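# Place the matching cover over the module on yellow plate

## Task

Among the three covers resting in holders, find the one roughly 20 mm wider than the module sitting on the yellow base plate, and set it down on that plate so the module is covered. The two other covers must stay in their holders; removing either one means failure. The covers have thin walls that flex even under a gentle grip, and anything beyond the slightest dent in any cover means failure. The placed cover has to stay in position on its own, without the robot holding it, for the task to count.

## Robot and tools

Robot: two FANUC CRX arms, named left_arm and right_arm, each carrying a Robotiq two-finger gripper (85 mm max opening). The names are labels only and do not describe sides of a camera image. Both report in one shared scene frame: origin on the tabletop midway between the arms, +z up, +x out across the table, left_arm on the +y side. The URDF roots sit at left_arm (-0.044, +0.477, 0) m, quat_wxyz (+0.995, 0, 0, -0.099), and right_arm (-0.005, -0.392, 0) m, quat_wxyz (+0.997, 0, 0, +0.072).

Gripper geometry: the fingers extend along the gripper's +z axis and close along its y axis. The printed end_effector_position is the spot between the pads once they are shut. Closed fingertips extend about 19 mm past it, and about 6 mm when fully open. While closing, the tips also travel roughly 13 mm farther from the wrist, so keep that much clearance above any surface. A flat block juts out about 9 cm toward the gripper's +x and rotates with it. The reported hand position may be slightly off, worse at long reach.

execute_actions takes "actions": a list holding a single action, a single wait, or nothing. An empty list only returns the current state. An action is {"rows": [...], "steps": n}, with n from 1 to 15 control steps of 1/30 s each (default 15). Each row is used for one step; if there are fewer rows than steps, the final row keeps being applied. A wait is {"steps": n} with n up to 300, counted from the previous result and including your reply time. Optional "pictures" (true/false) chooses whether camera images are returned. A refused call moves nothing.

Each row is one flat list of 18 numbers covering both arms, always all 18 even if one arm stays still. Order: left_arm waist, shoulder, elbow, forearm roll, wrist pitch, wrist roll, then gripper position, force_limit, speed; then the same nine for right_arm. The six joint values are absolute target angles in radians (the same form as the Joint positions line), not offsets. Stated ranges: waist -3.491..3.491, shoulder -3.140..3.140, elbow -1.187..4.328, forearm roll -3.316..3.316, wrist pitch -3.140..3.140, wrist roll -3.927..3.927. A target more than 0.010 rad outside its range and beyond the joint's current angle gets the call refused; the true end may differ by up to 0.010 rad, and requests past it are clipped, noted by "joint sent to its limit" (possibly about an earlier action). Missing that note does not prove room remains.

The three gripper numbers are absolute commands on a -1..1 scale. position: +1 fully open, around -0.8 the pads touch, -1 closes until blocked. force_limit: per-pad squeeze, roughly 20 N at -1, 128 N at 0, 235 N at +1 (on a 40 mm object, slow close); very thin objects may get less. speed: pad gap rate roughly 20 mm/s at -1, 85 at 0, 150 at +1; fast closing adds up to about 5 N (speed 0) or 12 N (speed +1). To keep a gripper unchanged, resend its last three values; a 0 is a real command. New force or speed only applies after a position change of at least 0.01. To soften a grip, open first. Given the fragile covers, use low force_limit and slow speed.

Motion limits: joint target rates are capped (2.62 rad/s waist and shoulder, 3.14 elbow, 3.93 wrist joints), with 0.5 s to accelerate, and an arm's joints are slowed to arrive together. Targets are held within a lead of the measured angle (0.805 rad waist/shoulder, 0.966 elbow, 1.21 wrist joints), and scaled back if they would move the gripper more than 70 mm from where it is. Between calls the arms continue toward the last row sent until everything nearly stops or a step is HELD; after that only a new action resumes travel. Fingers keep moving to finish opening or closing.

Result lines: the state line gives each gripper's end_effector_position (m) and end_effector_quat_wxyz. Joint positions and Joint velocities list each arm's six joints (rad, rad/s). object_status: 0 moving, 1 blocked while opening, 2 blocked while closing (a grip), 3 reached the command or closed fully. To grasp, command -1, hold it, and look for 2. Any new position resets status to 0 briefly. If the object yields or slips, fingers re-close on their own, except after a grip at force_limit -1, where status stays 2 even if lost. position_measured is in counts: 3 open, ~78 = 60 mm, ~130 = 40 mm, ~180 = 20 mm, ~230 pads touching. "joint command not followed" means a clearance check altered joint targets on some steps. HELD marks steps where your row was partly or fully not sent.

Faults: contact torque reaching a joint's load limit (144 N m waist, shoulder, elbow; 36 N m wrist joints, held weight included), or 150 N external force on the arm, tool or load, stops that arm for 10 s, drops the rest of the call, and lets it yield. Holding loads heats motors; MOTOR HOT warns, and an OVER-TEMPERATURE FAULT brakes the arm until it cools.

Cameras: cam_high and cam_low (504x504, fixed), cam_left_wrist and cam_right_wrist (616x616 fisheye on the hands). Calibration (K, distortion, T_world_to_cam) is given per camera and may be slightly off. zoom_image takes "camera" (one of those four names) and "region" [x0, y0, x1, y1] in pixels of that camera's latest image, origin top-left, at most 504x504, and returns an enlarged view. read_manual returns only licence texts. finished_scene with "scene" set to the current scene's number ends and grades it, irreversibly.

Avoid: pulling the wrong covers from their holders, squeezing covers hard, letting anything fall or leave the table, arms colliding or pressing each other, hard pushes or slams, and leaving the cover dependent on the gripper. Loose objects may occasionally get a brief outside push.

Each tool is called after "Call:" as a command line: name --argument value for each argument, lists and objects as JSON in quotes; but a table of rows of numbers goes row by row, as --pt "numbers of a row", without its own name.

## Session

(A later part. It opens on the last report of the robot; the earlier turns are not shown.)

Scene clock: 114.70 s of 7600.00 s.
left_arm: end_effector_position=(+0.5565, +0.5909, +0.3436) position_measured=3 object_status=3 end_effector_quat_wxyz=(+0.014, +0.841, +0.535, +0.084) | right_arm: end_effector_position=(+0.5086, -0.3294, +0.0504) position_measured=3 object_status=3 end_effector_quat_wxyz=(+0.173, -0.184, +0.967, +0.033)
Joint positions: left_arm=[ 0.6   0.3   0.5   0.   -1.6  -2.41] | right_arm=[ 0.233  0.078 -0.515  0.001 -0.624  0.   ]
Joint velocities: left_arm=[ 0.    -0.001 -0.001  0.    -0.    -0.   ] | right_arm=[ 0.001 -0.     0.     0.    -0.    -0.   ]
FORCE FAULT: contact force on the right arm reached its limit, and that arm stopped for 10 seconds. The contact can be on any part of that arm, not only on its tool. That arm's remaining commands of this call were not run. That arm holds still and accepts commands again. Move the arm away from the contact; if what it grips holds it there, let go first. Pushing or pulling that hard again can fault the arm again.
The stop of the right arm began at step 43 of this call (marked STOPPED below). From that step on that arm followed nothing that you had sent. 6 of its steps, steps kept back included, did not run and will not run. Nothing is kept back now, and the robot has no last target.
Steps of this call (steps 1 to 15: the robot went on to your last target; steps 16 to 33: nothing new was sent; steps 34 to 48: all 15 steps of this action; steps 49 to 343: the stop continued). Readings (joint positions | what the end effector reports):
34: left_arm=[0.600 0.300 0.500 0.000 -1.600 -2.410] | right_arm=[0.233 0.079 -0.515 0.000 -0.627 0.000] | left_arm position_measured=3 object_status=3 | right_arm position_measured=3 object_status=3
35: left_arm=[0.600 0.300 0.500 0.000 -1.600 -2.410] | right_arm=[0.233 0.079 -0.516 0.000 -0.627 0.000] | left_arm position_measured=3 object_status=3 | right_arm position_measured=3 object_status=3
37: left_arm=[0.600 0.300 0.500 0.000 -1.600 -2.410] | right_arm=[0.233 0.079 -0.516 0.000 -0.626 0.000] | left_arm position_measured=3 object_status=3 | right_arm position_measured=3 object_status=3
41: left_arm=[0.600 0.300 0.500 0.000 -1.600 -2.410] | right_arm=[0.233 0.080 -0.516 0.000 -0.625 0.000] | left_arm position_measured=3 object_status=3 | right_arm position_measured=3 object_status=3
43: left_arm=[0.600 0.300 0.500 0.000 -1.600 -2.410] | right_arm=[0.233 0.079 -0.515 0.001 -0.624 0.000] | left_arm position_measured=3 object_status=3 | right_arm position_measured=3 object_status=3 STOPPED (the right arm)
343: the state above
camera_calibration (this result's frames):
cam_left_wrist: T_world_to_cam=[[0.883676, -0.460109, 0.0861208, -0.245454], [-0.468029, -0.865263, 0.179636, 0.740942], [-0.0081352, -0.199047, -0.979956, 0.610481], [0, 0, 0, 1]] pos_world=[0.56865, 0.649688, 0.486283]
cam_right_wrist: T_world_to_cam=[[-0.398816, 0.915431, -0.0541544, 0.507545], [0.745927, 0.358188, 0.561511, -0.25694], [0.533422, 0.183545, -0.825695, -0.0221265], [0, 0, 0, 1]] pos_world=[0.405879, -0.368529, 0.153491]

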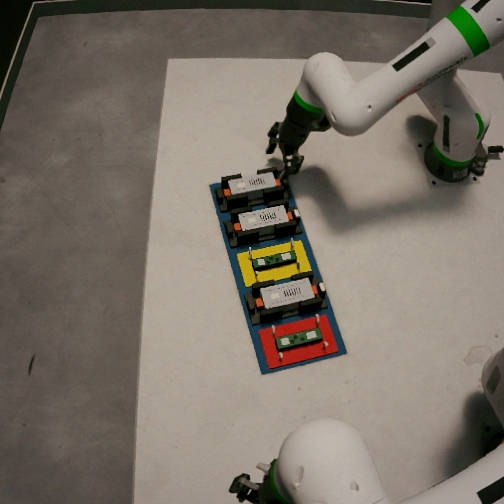

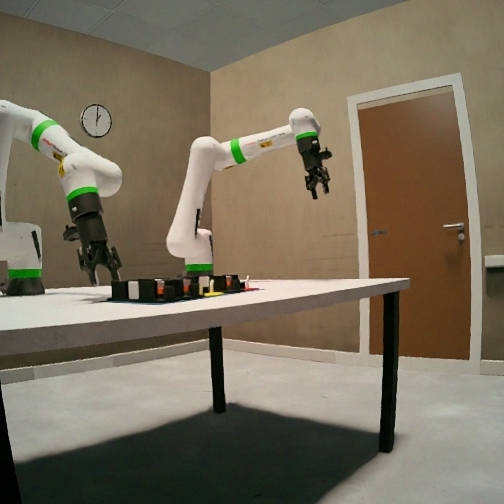

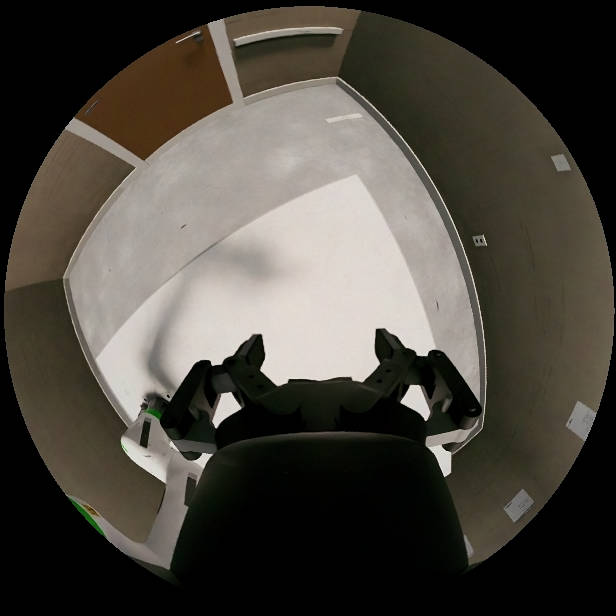

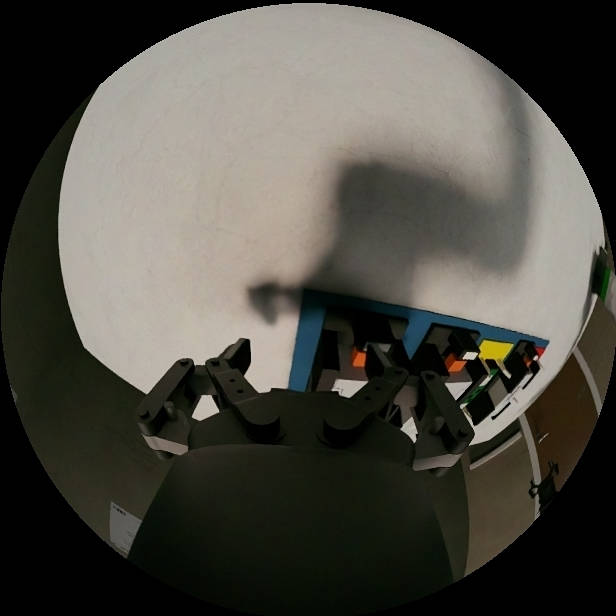

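Call:
execute_actions --actions '[{"rows":[[0.6,0.3,0.5,0,-1.6,-2.41,1,-1,-1,0.233,0.0,-0.43,0,-0.79,0,0.35,-1,0]],"steps":12}]' --pictures false

Call:
execute_actions --actions '[{"rows":[[0.6,0.3,0.5,0,-1.6,-2.41,1,-1,-1,0.299,0.40,0.125,0,-1.296,-0.233,0.35,-1,0]],"steps":15}]' --pictures false

Call:
execute_actions --actions '[{"steps":10}]' --pictures false

Call:
execute_actions --actions '[{"rows":[[0.6,0.3,0.5,0,-1.6,-2.41,1,-1,-1,0.299,0.48,0.033,0,-1.124,-0.233,0.35,-1,0]],"steps":15}]' --pictures false

Call:
execute_actions --actions '[{"rows":[[0.6,0.3,0.5,0,-1.6,-2.41,1,-1,-1,0.299,0.48,0.033,0,-1.124,-0.233,-1,-1,-1]],"steps":15}]' --pictures false

Call:
execute_actions --actions '[{"steps":18}]'

Call:
zoom_image --camera "cam_right_wrist" --region '[230, 200, 400, 400]'

Scene clock: 118.83 s of 7600.00 s.
left_arm: end_effector_position=(+0.5565, +0.5909, +0.3436) position_measured=3 object_status=3 end_effector_quat_wxyz=(+0.014, +0.841, +0.535, +0.084) | right_arm: end_effector_position=(+0.5098, -0.3288, +0.1121) position_measured=73 object_status=0 end_effector_quat_wxyz=(+0.171, -0.184, +0.967, +0.033)
Joint positions: left_arm=[ 0.6   0.3   0.5   0.   -1.6  -2.41] | right_arm=[ 0.233  0.    -0.43  -0.    -0.79   0.   ]
Joint velocities: left_arm=[ 0.     0.     0.001  0.001 -0.001  0.   ] | right_arm=[-0.     0.     0.002 -0.001 -0.003 -0.   ]
Steps of this call (steps 1 to 90: nothing new was sent; then 0.73 s passed at rest; steps 91 to 102: all 12 steps of this action). Readings (joint positions | what the end effector reports):
91: left_arm=[0.600 0.300 0.500 0.000 -1.600 -2.410] | right_arm=[0.233 0.077 -0.515 0.001 -0.625 0.000] | left_arm position_measured=3 object_status=3 | right_arm position_measured=3 object_status=0
92: left_arm=[0.600 0.300 0.500 0.000 -1.600 -2.410] | right_arm=[0.233 0.075 -0.511 0.001 -0.632 0.000] | left_arm position_measured=3 object_status=3 | right_arm position_measured=4 object_status=0
94: left_arm=[0.600 0.300 0.500 0.000 -1.600 -2.410] | right_arm=[0.233 0.056 -0.491 0.001 -0.672 0.000] | left_arm position_measured=3 object_status=3 | right_arm position_measured=15 object_status=0
98: left_arm=[0.600 0.300 0.500 0.000 -1.600 -2.410] | right_arm=[0.233 0.005 -0.435 0.000 -0.779 0.000] | left_arm position_measured=3 object_status=3 | right_arm position_measured=43 object_status=0
102: the state above

Scene clock: 119.33 s of 7600.00 s.
left_arm: end_effector_position=(+0.5565, +0.5909, +0.3436) position_measured=3 object_status=3 end_effector_quat_wxyz=(+0.014, +0.841, +0.535, +0.084) | right_arm: end_effector_position=(+0.5655, -0.2695, +0.1223) position_measured=85 object_status=3 end_effector_quat_wxyz=(+0.013, -0.111, +0.994, +0.005)
Joint positions: left_arm=[ 0.6   0.3   0.5   0.   -1.6  -2.41] | right_arm=[ 0.294  0.367  0.079 -0.    -1.254 -0.214]
Joint velocities: left_arm=[ 0.    -0.    -0.001  0.001  0.    -0.   ] | right_arm=[ 0.088  0.533  0.74   0.001 -0.673 -0.309]
Steps of this call (steps 1 to 15: all 15 steps of this action). Readings (joint positions | what the end effector reports):
1: left_arm=[0.600 0.300 0.500 0.000 -1.600 -2.410] | right_arm=[0.233 0.000 -0.429 -0.000 -0.791 -0.000] | left_arm position_measured=3 object_status=3 | right_arm position_measured=79 object_status=0
2: left_arm=[0.600 0.300 0.500 0.000 -1.600 -2.410] | right_arm=[0.233 0.004 -0.424 -0.000 -0.796 -0.002] | left_arm position_measured=3 object_status=3 | right_arm position_measured=82 object_status=0
4: left_arm=[0.600 0.300 0.500 0.000 -1.600 -2.410] | right_arm=[0.237 0.028 -0.392 -0.000 -0.825 -0.016] | left_arm position_measured=3 object_status=3 | right_arm position_measured=84 object_status=0
8: left_arm=[0.600 0.300 0.500 0.000 -1.600 -2.410] | right_arm=[0.255 0.134 -0.244 -0.000 -0.959 -0.078] | left_arm position_measured=3 object_status=3 | right_arm position_measured=85 object_status=0
15: the state above

Scene clock: 119.67 s of 7600.00 s.
left_arm: end_effector_position=(+0.5565, +0.5909, +0.3436) position_measured=3 object_status=3 end_effector_quat_wxyz=(+0.014, +0.841, +0.535, +0.084) | right_arm: end_effector_position=(+0.5692, -0.2644, +0.1228) position_measured=85 object_status=3 end_effector_quat_wxyz=(-0.000, -0.105, +0.995, -0.000)
Joint positions: left_arm=[ 0.6   0.3   0.5   0.   -1.6  -2.41] | right_arm=[ 0.299  0.4    0.125  0.    -1.296 -0.233]
Joint velocities: left_arm=[-0.001  0.    -0.     0.     0.    -0.   ] | right_arm=[ 0.    -0.     0.001  0.001 -0.    -0.001]
Steps of this call (steps 1 to 10: the robot went on to your last target). Readings (joint positions | what the end effector reports):
1: left_arm=[0.600 0.300 0.500 0.000 -1.600 -2.410] | right_arm=[0.296 0.383 0.100 -0.000 -1.274 -0.223] | left_arm position_measured=3 object_status=3 | right_arm position_measured=85 object_status=3
2: left_arm=[0.600 0.300 0.500 0.000 -1.600 -2.410] | right_arm=[0.298 0.393 0.115 -0.000 -1.287 -0.229] | left_arm position_measured=3 object_status=3 | right_arm position_measured=85 object_status=3
4: left_arm=[0.600 0.300 0.500 0.000 -1.600 -2.410] | right_arm=[0.299 0.400 0.124 -0.000 -1.296 -0.233] | left_arm position_measured=3 object_status=3 | right_arm position_measured=85 object_status=3
8: left_arm=[0.600 0.300 0.500 0.000 -1.600 -2.410] | right_arm=[0.299 0.400 0.125 0.000 -1.296 -0.233] | left_arm position_measured=3 object_status=3 | right_arm position_measured=85 object_status=3
10: the state above

Scene clock: 120.17 s of 7600.00 s.
left_arm: end_effector_position=(+0.5565, +0.5909, +0.3436) position_measured=3 object_status=3 end_effector_quat_wxyz=(+0.014, +0.841, +0.535, +0.084) | right_arm: end_effector_position=(+0.5725, -0.2628, +0.0396) position_measured=85 object_status=3 end_effector_quat_wxyz=(-0.000, -0.105, +0.995, -0.000)
Joint positions: left_arm=[ 0.6   0.3   0.5   0.   -1.6  -2.41] | right_arm=[ 0.299  0.48   0.033 -0.    -1.124 -0.233]
Joint velocities: left_arm=[-0.     0.001 -0.001  0.001  0.     0.   ] | right_arm=[-0.    -0.001 -0.    -0.001  0.    -0.   ]
Steps of this call (steps 1 to 15: all 15 steps of this action). Readings (joint positions | what the end effector reports):
1: left_arm=[0.600 0.300 0.500 0.000 -1.600 -2.410] | right_arm=[0.299 0.400 0.125 0.000 -1.296 -0.233] | left_arm position_measured=3 object_status=3 | right_arm position_measured=85 object_status=3
2: left_arm=[0.600 0.300 0.500 0.000 -1.600 -2.410] | right_arm=[0.299 0.403 0.121 0.000 -1.288 -0.233] | left_arm position_measured=3 object_status=3 | right_arm position_measured=85 object_status=3
4: left_arm=[0.600 0.300 0.500 0.000 -1.600 -2.410] | right_arm=[0.299 0.422 0.099 0.000 -1.248 -0.233] | left_arm position_measured=3 object_status=3 | right_arm position_measured=85 object_status=3
8: left_arm=[0.600 0.300 0.500 0.000 -1.600 -2.410] | right_arm=[0.299 0.474 0.040 -0.000 -1.138 -0.233] | left_arm position_measured=3 object_status=3 | right_arm position_measured=85 object_status=3
15: the state above

Scene clock: 120.67 s of 7600.00 s.
left_arm: end_effector_position=(+0.5565, +0.5909, +0.3436) position_measured=3 object_status=3 end_effector_quat_wxyz=(+0.014, +0.841, +0.535, +0.084) | right_arm: end_effector_position=(+0.5725, -0.2629, +0.0396) position_measured=107 object_status=0 end_effector_quat_wxyz=(-0.000, -0.105, +0.995, -0.000)
Joint positions: left_arm=[ 0.6   0.3   0.5   0.   -1.6  -2.41] | right_arm=[ 0.299  0.48   0.033  0.    -1.124 -0.233]
Joint velocities: left_arm=[-0.001 -0.    -0.001  0.     0.    -0.   ] | right_arm=[ 0. -0.  0.  0. -0. -0.]
Steps of this call (steps 1 to 15: all 15 steps of this action). Readings (joint positions | what the end effector reports):
1: left_arm=[0.600 0.300 0.500 0.000 -1.600 -2.410] | right_arm=[0.299 0.480 0.033 -0.000 -1.124 -0.233] | left_arm position_measured=3 object_status=3 | right_arm position_measured=85 object_status=0
2: left_arm=[0.600 0.300 0.500 0.000 -1.600 -2.410] | right_arm=[0.299 0.480 0.033 -0.000 -1.124 -0.233] | left_arm position_measured=3 object_status=3 | right_arm position_measured=85 object_status=0
4: left_arm=[0.600 0.300 0.500 0.000 -1.600 -2.410] | right_arm=[0.299 0.480 0.033 -0.000 -1.124 -0.233] | left_arm position_measured=3 object_status=3 | right_arm position_measured=88 object_status=0
8: left_arm=[0.600 0.300 0.500 0.000 -1.600 -2.410] | right_arm=[0.299 0.480 0.033 -0.000 -1.124 -0.233] | left_arm position_measured=3 object_status=3 | right_arm position_measured=94 object_status=0
15: the state above

Scene clock: 121.27 s of 7600.00 s.
left_arm: end_effector_position=(+0.5565, +0.5909, +0.3436) position_measured=3 object_status=3 end_effector_quat_wxyz=(+0.014, +0.841, +0.535, +0.084) | right_arm: end_effector_position=(+0.5725, -0.2628, +0.0397) position_measured=121 object_status=2 end_effector_quat_wxyz=(-0.000, -0.105, +0.995, -0.000)
Joint positions: left_arm=[ 0.6   0.3   0.5   0.   -1.6  -2.41] | right_arm=[ 0.299  0.48   0.033  0.    -1.124 -0.233]
Joint velocities: left_arm=[ 0.     0.001  0.001 -0.001  0.     0.   ] | right_arm=[-0.     0.    -0.    -0.     0.    -0.001]
Steps of this call (steps 1 to 15: the robot went on to your last target; steps 16 to 18: nothing new was sent). Readings (joint positions | what the end effector reports):
1: left_arm=[0.600 0.300 0.500 0.000 -1.600 -2.410] | right_arm=[0.299 0.480 0.033 0.000 -1.124 -0.233] | left_arm position_measured=3 object_status=3 | right_arm position_measured=108 object_status=0
2: left_arm=[0.600 0.300 0.500 0.000 -1.600 -2.410] | right_arm=[0.299 0.480 0.033 0.000 -1.124 -0.233] | left_arm position_measured=3 object_status=3 | right_arm position_measured=110 object_status=0
4: left_arm=[0.600 0.300 0.500 0.000 -1.600 -2.410] | right_arm=[0.299 0.480 0.033 0.000 -1.124 -0.233] | left_arm position_measured=3 object_status=3 | right_arm position_measured=114 object_status=0
8: left_arm=[0.600 0.300 0.500 0.000 -1.600 -2.410] | right_arm=[0.299 0.480 0.033 0.000 -1.124 -0.233] | left_arm position_measured=3 object_status=3 | right_arm position_measured=120 object_status=0
18: the state above
All arms were judged still, so your last target was given up. Only a new action makes them travel on or press farther. Fingers that are still opening or closing keep moving.
camera_calibration (this result's frames):
cam_left_wrist: T_world_to_cam=[[0.883676, -0.460109, 0.0861207, -0.245454], [-0.468029, -0.865263, 0.179636, 0.740942], [-0.00813536, -0.199047, -0.979956, 0.610481], [0, 0, 0, 1]] pos_world=[0.56865, 0.649688, 0.486283]
cam_right_wrist: T_world_to_cam=[[-0.256755, 0.96571, -0.0384911, 0.402716], [0.935615, 0.258343, 0.240589, -0.444483], [0.242283, 0.0257597, -0.969864, 0.0535926], [0, 0, 0, 1]] pos_world=[0.506279, -0.275458, 0.174416]

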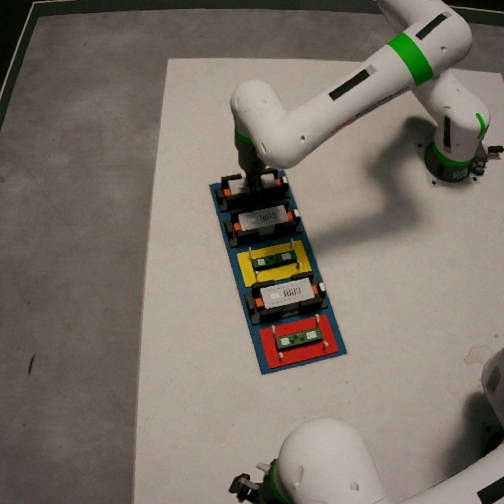

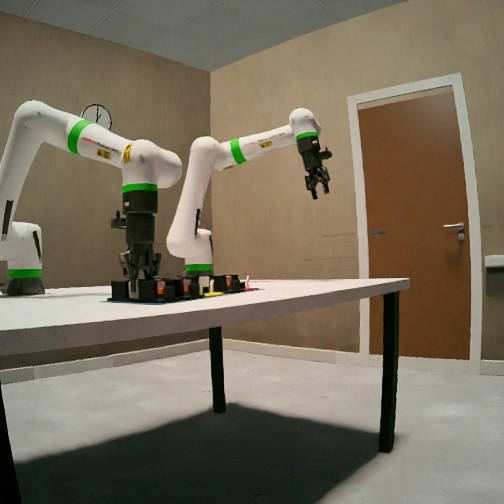

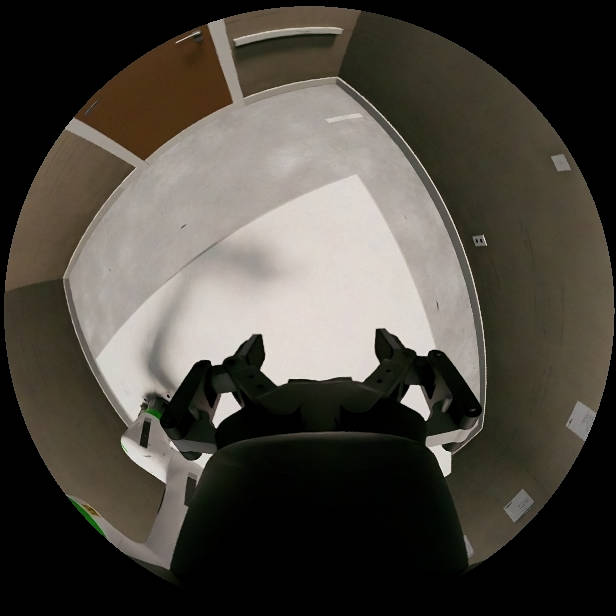

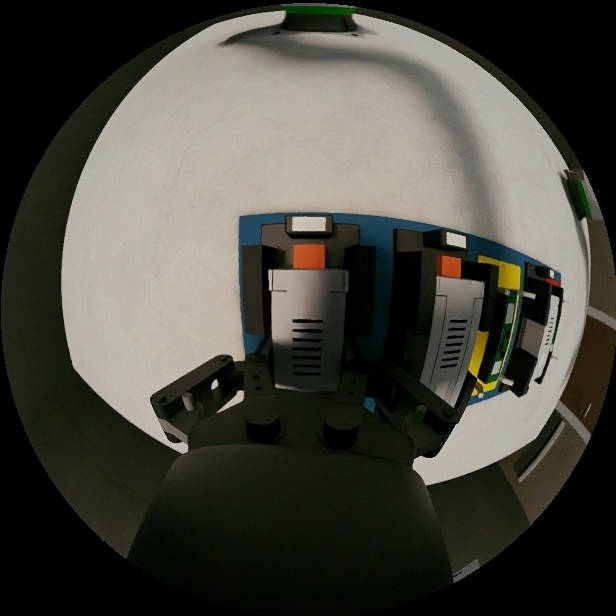

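Region (230, 200, 400, 400) of cam_right_wrist's 616x616 image, scaled by 2.520, with more detail than that image has; it fills the left 428 columns of this view, and the rest is white.

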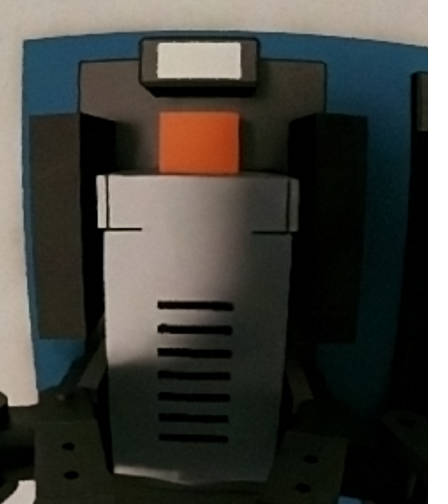

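Call:
execute_actions --actions '[{"rows":[[0.6,0.3,0.5,0,-1.6,-2.41,1,-1,-1,0.299,0.47,0.044,0,-1.145,-0.233,-1,-1,-1]],"steps":12}]'

Call:
zoom_image --camera "cam_right_wrist" --region '[230, 200, 400, 400]'

Scene clock: 122.40 s of 7600.00 s.
left_arm: end_effector_position=(+0.5565, +0.5909, +0.3436) position_measured=3 object_status=3 end_effector_quat_wxyz=(+0.014, +0.841, +0.535, +0.084) | right_arm: end_effector_position=(+0.5726, -0.2627, +0.0496) position_measured=122 object_status=2 end_effector_quat_wxyz=(-0.000, -0.105, +0.995, -0.000)
Joint positions: left_arm=[ 0.6   0.3   0.5   0.   -1.6  -2.41] | right_arm=[ 0.299  0.47   0.044 -0.    -1.145 -0.233]
Joint velocities: left_arm=[ 0.     0.     0.     0.001 -0.    -0.   ] | right_arm=[-0.001 -0.     0.     0.001 -0.    -0.   ]
Steps of this call (steps 1 to 22: nothing new was sent; steps 23 to 34: all 12 steps of this action). Readings (joint positions | what the end effector reports):
23: left_arm=[0.600 0.300 0.500 0.000 -1.600 -2.410] | right_arm=[0.299 0.480 0.033 -0.000 -1.124 -0.233] | left_arm position_measured=3 object_status=3 | right_arm position_measured=121 object_status=2
24: left_arm=[0.600 0.300 0.500 0.000 -1.600 -2.410] | right_arm=[0.299 0.477 0.036 -0.001 -1.131 -0.233] | left_arm position_measured=3 object_status=3 | right_arm position_measured=121 object_status=2
26: left_arm=[0.600 0.300 0.500 0.000 -1.600 -2.410] | right_arm=[0.299 0.471 0.043 -0.000 -1.143 -0.233] | left_arm position_measured=3 object_status=3 | right_arm position_measured=121 object_status=2
30: left_arm=[0.600 0.300 0.500 0.000 -1.600 -2.410] | right_arm=[0.299 0.470 0.044 -0.000 -1.145 -0.233] | left_arm position_measured=3 object_status=3 | right_arm position_measured=122 object_status=2
34: the state above
camera_calibration (this result's frames):
cam_left_wrist: T_world_to_cam=[[0.883676, -0.460109, 0.0861206, -0.245454], [-0.468029, -0.865263, 0.179636, 0.740942], [-0.00813532, -0.199047, -0.979956, 0.610481], [0, 0, 0, 1]] pos_world=[0.56865, 0.649688, 0.486283]
cam_right_wrist: T_world_to_cam=[[-0.256783, 0.965703, -0.0384838, 0.403052], [0.935645, 0.258373, 0.24044, -0.447026], [0.242137, 0.0257339, -0.969901, 0.0633064], [0, 0, 0, 1]] pos_world=[0.506426, -0.275358, 0.184395]

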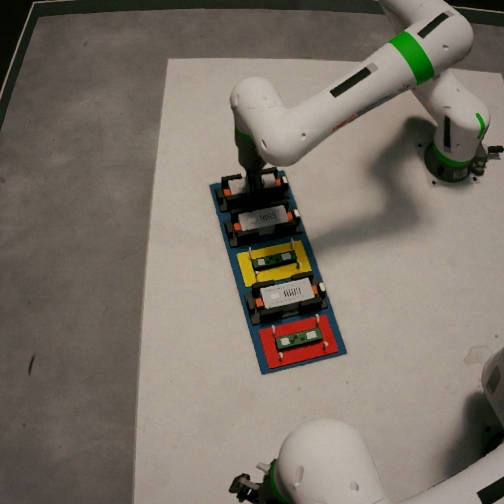

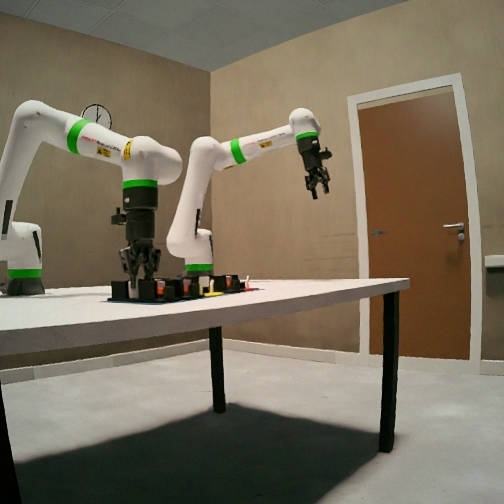

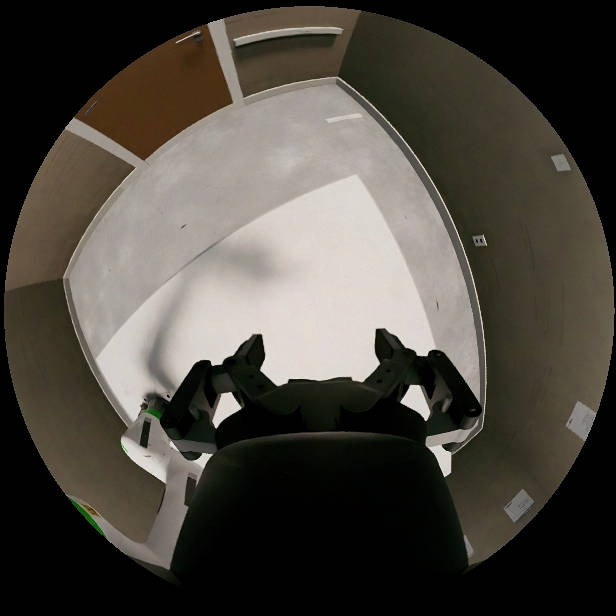

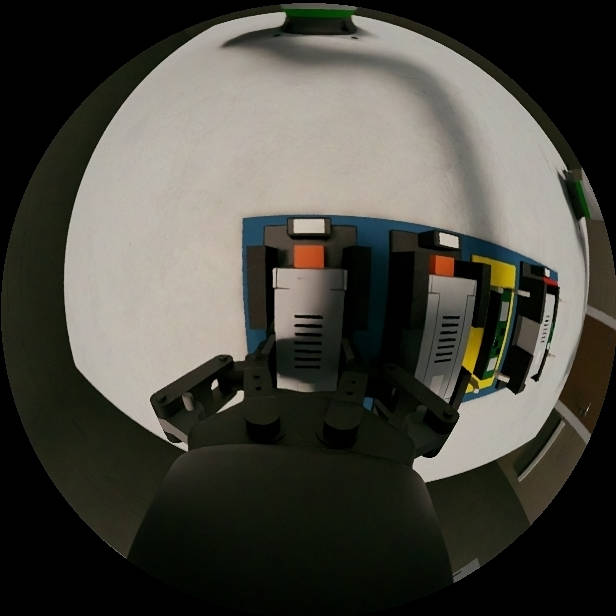

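Region (230, 200, 400, 400) of cam_right_wrist's 616x616 image, scaled by 2.520, with more detail than that image has; it fills the left 428 columns of this view, and the rest is white.

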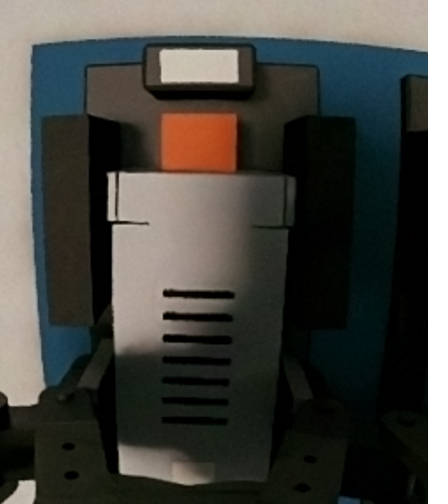

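Call:
execute_actions --actions '[{"rows":[[0.6,0.3,0.5,0,-1.6,-2.41,1,-1,-1,0.299,0.47,0.044,0,-1.145,-0.233,0.35,-1,0]],"steps":12}]' --pictures false

Call:
execute_actions --actions '[{"rows":[[0.6,0.3,0.5,0,-1.6,-2.41,1,-1,-1,0.299,0.48,0.033,0,-1.124,-0.233,0.35,-1,0]],"steps":10}]' --pictures false

Call:
execute_actions --actions '[{"rows":[[0.6,0.3,0.5,0,-1.6,-2.41,1,-1,-1,0.299,0.48,0.033,0,-1.124,-0.233,-1,-1,-1]],"steps":15}]' --pictures false

Call:
execute_actions --actions '[{"steps":18}]' --pictures false

Call:
execute_actions --actions '[{"rows":[[0.6,0.3,0.5,0,-1.6,-2.41,1,-1,-1,0.3005,0.47,0.023,0,-1.124,-0.2345,-1,-1,-1]],"steps":12}]'

Call:
zoom_image --camera "cam_right_wrist" --region '[230, 200, 400, 400]'

Scene clock: 126.07 s of 7600.00 s.
left_arm: end_effector_position=(+0.5565, +0.5909, +0.3436) position_measured=3 object_status=3 end_effector_quat_wxyz=(+0.014, +0.841, +0.535, +0.084) | right_arm: end_effector_position=(+0.5727, -0.2627, +0.0498) position_measured=85 object_status=0 end_effector_quat_wxyz=(-0.000, -0.105, +0.995, -0.000)
Joint positions: left_arm=[ 0.6   0.3   0.5   0.   -1.6  -2.41] | right_arm=[ 0.299  0.47   0.044  0.    -1.145 -0.233]
Joint velocities: left_arm=[ 0.001 -0.    -0.001 -0.001 -0.001 -0.   ] | right_arm=[ 0. -0. -0.  0. -0. -0.]
Steps of this call (steps 1 to 15: the robot went on to your last target; steps 16 to 90: nothing new was sent; then 0.27 s passed at rest; steps 91 to 102: all 12 steps of this action). Readings (joint positions | what the end effector reports):
91: left_arm=[0.600 0.300 0.500 0.000 -1.600 -2.410] | right_arm=[0.299 0.470 0.044 0.000 -1.145 -0.233] | left_arm position_measured=3 object_status=3 | right_arm position_measured=122 object_status=0
92: left_arm=[0.600 0.300 0.500 0.000 -1.600 -2.410] | right_arm=[0.299 0.470 0.044 0.000 -1.145 -0.233] | left_arm position_measured=3 object_status=3 | right_arm position_measured=120 object_status=0
94: left_arm=[0.600 0.300 0.500 0.000 -1.600 -2.410] | right_arm=[0.299 0.470 0.044 0.000 -1.145 -0.233] | left_arm position_measured=3 object_status=3 | right_arm position_measured=110 object_status=0
98: left_arm=[0.600 0.300 0.500 0.000 -1.600 -2.410] | right_arm=[0.299 0.470 0.044 0.000 -1.145 -0.233] | left_arm position_measured=3 object_status=3 | right_arm position_measured=88 object_status=0
102: the state above

Scene clock: 126.40 s of 7600.00 s.
left_arm: end_effector_position=(+0.5565, +0.5909, +0.3436) position_measured=3 object_status=3 end_effector_quat_wxyz=(+0.014, +0.841, +0.535, +0.084) | right_arm: end_effector_position=(+0.5725, -0.2628, +0.0397) position_measured=85 object_status=3 end_effector_quat_wxyz=(-0.000, -0.105, +0.995, -0.000)
Joint positions: left_arm=[ 0.6   0.3   0.5   0.   -1.6  -2.41] | right_arm=[ 0.299  0.48   0.033  0.    -1.124 -0.233]
Joint velocities: left_arm=[ 0.001  0.    -0.001  0.    -0.     0.   ] | right_arm=[-0.     0.001 -0.001 -0.001  0.     0.   ]
Steps of this call (steps 1 to 10: all 10 steps of this action). Readings (joint positions | what the end effector reports):
1: left_arm=[0.600 0.300 0.500 0.000 -1.600 -2.410] | right_arm=[0.299 0.470 0.044 0.000 -1.144 -0.233] | left_arm position_measured=3 object_status=3 | right_arm position_measured=85 object_status=0
2: left_arm=[0.600 0.300 0.500 0.000 -1.600 -2.410] | right_arm=[0.299 0.473 0.041 0.000 -1.138 -0.233] | left_arm position_measured=3 object_status=3 | right_arm position_measured=85 object_status=0
4: left_arm=[0.600 0.300 0.500 0.000 -1.600 -2.410] | right_arm=[0.299 0.479 0.034 0.000 -1.126 -0.233] | left_arm position_measured=3 object_status=3 | right_arm position_measured=85 object_status=0
8: left_arm=[0.600 0.300 0.500 0.000 -1.600 -2.410] | right_arm=[0.299 0.480 0.033 0.000 -1.124 -0.233] | left_arm position_measured=3 object_status=3 | right_arm position_measured=85 object_status=3
10: the state above

Scene clock: 126.90 s of 7600.00 s.
left_arm: end_effector_position=(+0.5565, +0.5909, +0.3436) position_measured=3 object_status=3 end_effector_quat_wxyz=(+0.014, +0.841, +0.535, +0.084) | right_arm: end_effector_position=(+0.5725, -0.2628, +0.0396) position_measured=107 object_status=0 end_effector_quat_wxyz=(-0.000, -0.105, +0.995, -0.000)
Joint positions: left_arm=[ 0.6   0.3   0.5   0.   -1.6  -2.41] | right_arm=[ 0.299  0.48   0.033  0.    -1.124 -0.233]
Joint velocities: left_arm=[-0.001 -0.     0.001  0.     0.001 -0.   ] | right_arm=[ 0.     0.     0.001 -0.001  0.    -0.001]
Steps of this call (steps 1 to 15: all 15 steps of this action). Readings (joint positions | what the end effector reports):
1: left_arm=[0.600 0.300 0.500 0.000 -1.600 -2.410] | right_arm=[0.299 0.480 0.033 0.000 -1.124 -0.233] | left_arm position_measured=3 object_status=3 | right_arm position_measured=85 object_status=0
2: left_arm=[0.600 0.300 0.500 0.000 -1.600 -2.410] | right_arm=[0.299 0.480 0.033 0.000 -1.124 -0.233] | left_arm position_measured=3 object_status=3 | right_arm position_measured=85 object_status=0
4: left_arm=[0.600 0.300 0.500 0.000 -1.600 -2.410] | right_arm=[0.299 0.480 0.033 0.000 -1.124 -0.233] | left_arm position_measured=3 object_status=3 | right_arm position_measured=88 object_status=0
8: left_arm=[0.600 0.300 0.500 0.000 -1.600 -2.410] | right_arm=[0.299 0.480 0.033 0.000 -1.124 -0.233] | left_arm position_measured=3 object_status=3 | right_arm position_measured=95 object_status=0
15: the state above

Scene clock: 127.50 s of 7600.00 s.
left_arm: end_effector_position=(+0.5565, +0.5909, +0.3436) position_measured=3 object_status=3 end_effector_quat_wxyz=(+0.014, +0.841, +0.535, +0.084) | right_arm: end_effector_position=(+0.5725, -0.2628, +0.0396) position_measured=122 object_status=2 end_effector_quat_wxyz=(-0.000, -0.105, +0.995, -0.000)
Joint positions: left_arm=[ 0.6   0.3   0.5   0.   -1.6  -2.41] | right_arm=[ 0.299  0.48   0.033 -0.    -1.124 -0.233]
Joint velocities: left_arm=[-0.     0.    -0.001 -0.001  0.001  0.   ] | right_arm=[ 0.  0.  0. -0. -0.  0.]
Steps of this call (steps 1 to 15: the robot went on to your last target; steps 16 to 18: nothing new was sent). Readings (joint positions | what the end effector reports):
1: left_arm=[0.600 0.300 0.500 0.000 -1.600 -2.410] | right_arm=[0.299 0.480 0.033 -0.000 -1.124 -0.233] | left_arm position_measured=3 object_status=3 | right_arm position_measured=109 object_status=0
2: left_arm=[0.600 0.300 0.500 0.000 -1.600 -2.410] | right_arm=[0.299 0.480 0.033 -0.000 -1.124 -0.233] | left_arm position_measured=3 object_status=3 | right_arm position_measured=110 object_status=0
4: left_arm=[0.600 0.300 0.500 0.000 -1.600 -2.410] | right_arm=[0.299 0.480 0.033 -0.000 -1.124 -0.233] | left_arm position_measured=3 object_status=3 | right_arm position_measured=114 object_status=0
8: left_arm=[0.600 0.300 0.500 0.000 -1.600 -2.410] | right_arm=[0.299 0.480 0.033 -0.000 -1.124 -0.233] | left_arm position_measured=3 object_status=3 | right_arm position_measured=120 object_status=0
18: the state above
All arms were judged still, so your last target was given up. Only a new action makes them travel on or press farther. Fingers that are still opening or closing keep moving.

Scene clock: 127.90 s of 7600.00 s.
left_arm: end_effector_position=(+0.5565, +0.5909, +0.3436) position_measured=3 object_status=3 end_effector_quat_wxyz=(+0.014, +0.841, +0.535, +0.084) | right_arm: end_effector_position=(+0.5690, -0.2635, +0.0414) position_measured=122 object_status=2 end_effector_quat_wxyz=(-0.000, -0.105, +0.995, -0.000)
Joint positions: left_arm=[ 0.6   0.3   0.5   0.   -1.6  -2.41] | right_arm=[ 0.3    0.47   0.023 -0.    -1.124 -0.234]
Joint velocities: left_arm=[-0.001  0.     0.     0.     0.     0.001] | right_arm=[ 0.001 -0.001  0.     0.001 -0.    -0.   ]
Steps of this call (steps 1 to 12: all 12 steps of this action). Readings (joint positions | what the end effector reports):
1: left_arm=[0.600 0.300 0.500 0.000 -1.600 -2.410] | right_arm=[0.299 0.480 0.032 -0.000 -1.124 -0.233] | left_arm position_measured=3 object_status=3 | right_arm position_measured=122 object_status=2
2: left_arm=[0.600 0.300 0.500 0.000 -1.600 -2.410] | right_arm=[0.299 0.476 0.029 -0.000 -1.124 -0.234] | left_arm position_measured=3 object_status=3 | right_arm position_measured=122 object_status=2
4: left_arm=[0.600 0.300 0.500 0.000 -1.600 -2.410] | right_arm=[0.300 0.471 0.024 -0.000 -1.124 -0.234] | left_arm position_measured=3 object_status=3 | right_arm position_measured=122 object_status=2
8: left_arm=[0.600 0.300 0.500 0.000 -1.600 -2.410] | right_arm=[0.300 0.470 0.023 -0.000 -1.124 -0.234] | left_arm position_measured=3 object_status=3 | right_arm position_measured=122 object_status=2
12: the state above
camera_calibration (this result's frames):
cam_left_wrist: T_world_to_cam=[[0.883676, -0.460109, 0.0861209, -0.245454], [-0.468029, -0.865263, 0.179636, 0.740942], [-0.00813501, -0.199047, -0.979956, 0.610481], [0, 0, 0, 1]] pos_world=[0.56865, 0.649688, 0.486283]
cam_right_wrist: T_world_to_cam=[[-0.256701, 0.965724, -0.0384899, 0.402562], [0.935666, 0.258294, 0.240444, -0.441482], [0.242144, 0.0257084, -0.9699, 0.0562622], [0, 0, 0, 1]] pos_world=[0.502795, -0.276178, 0.176215]

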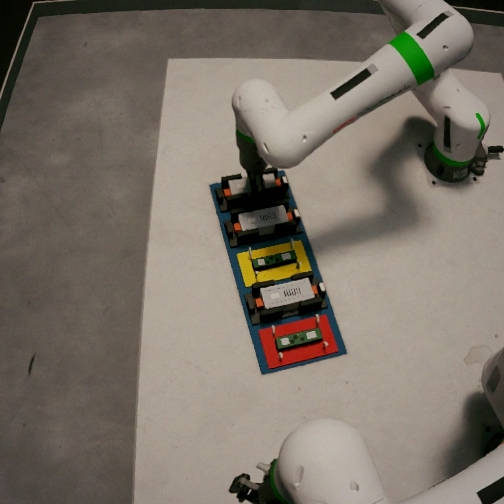

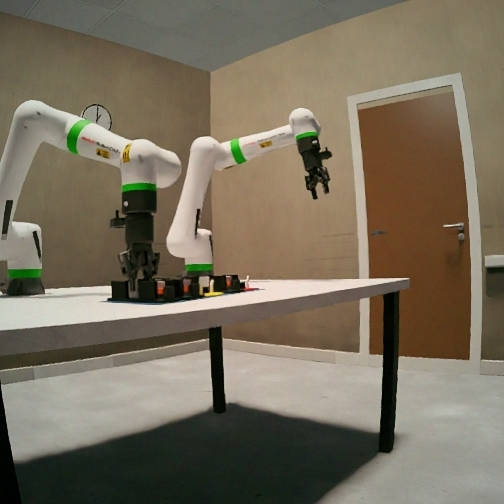

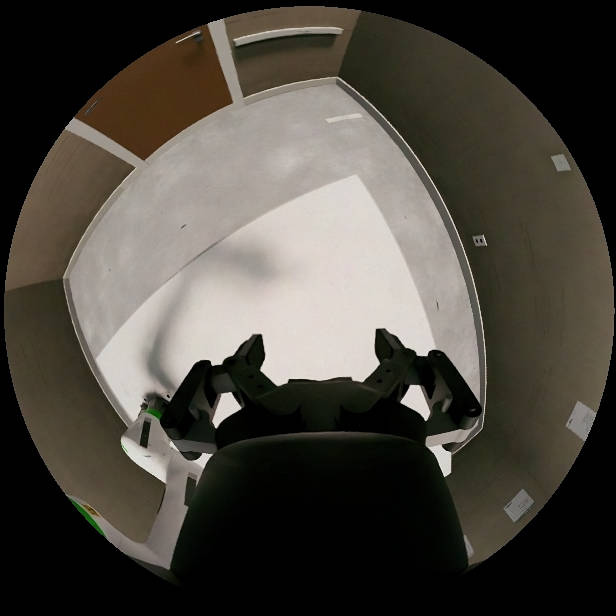

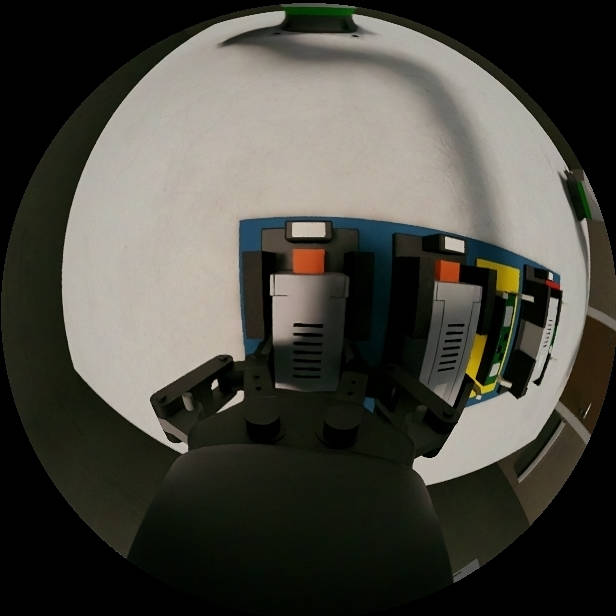

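Region (230, 200, 400, 400) of cam_right_wrist's 616x616 image, scaled by 2.520, with more detail than that image has; it fills the left 428 columns of this view, and the rest is white.

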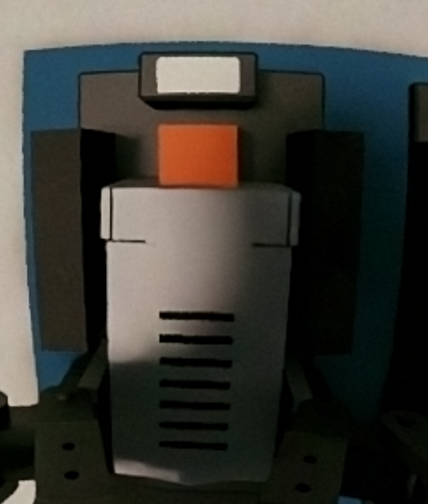

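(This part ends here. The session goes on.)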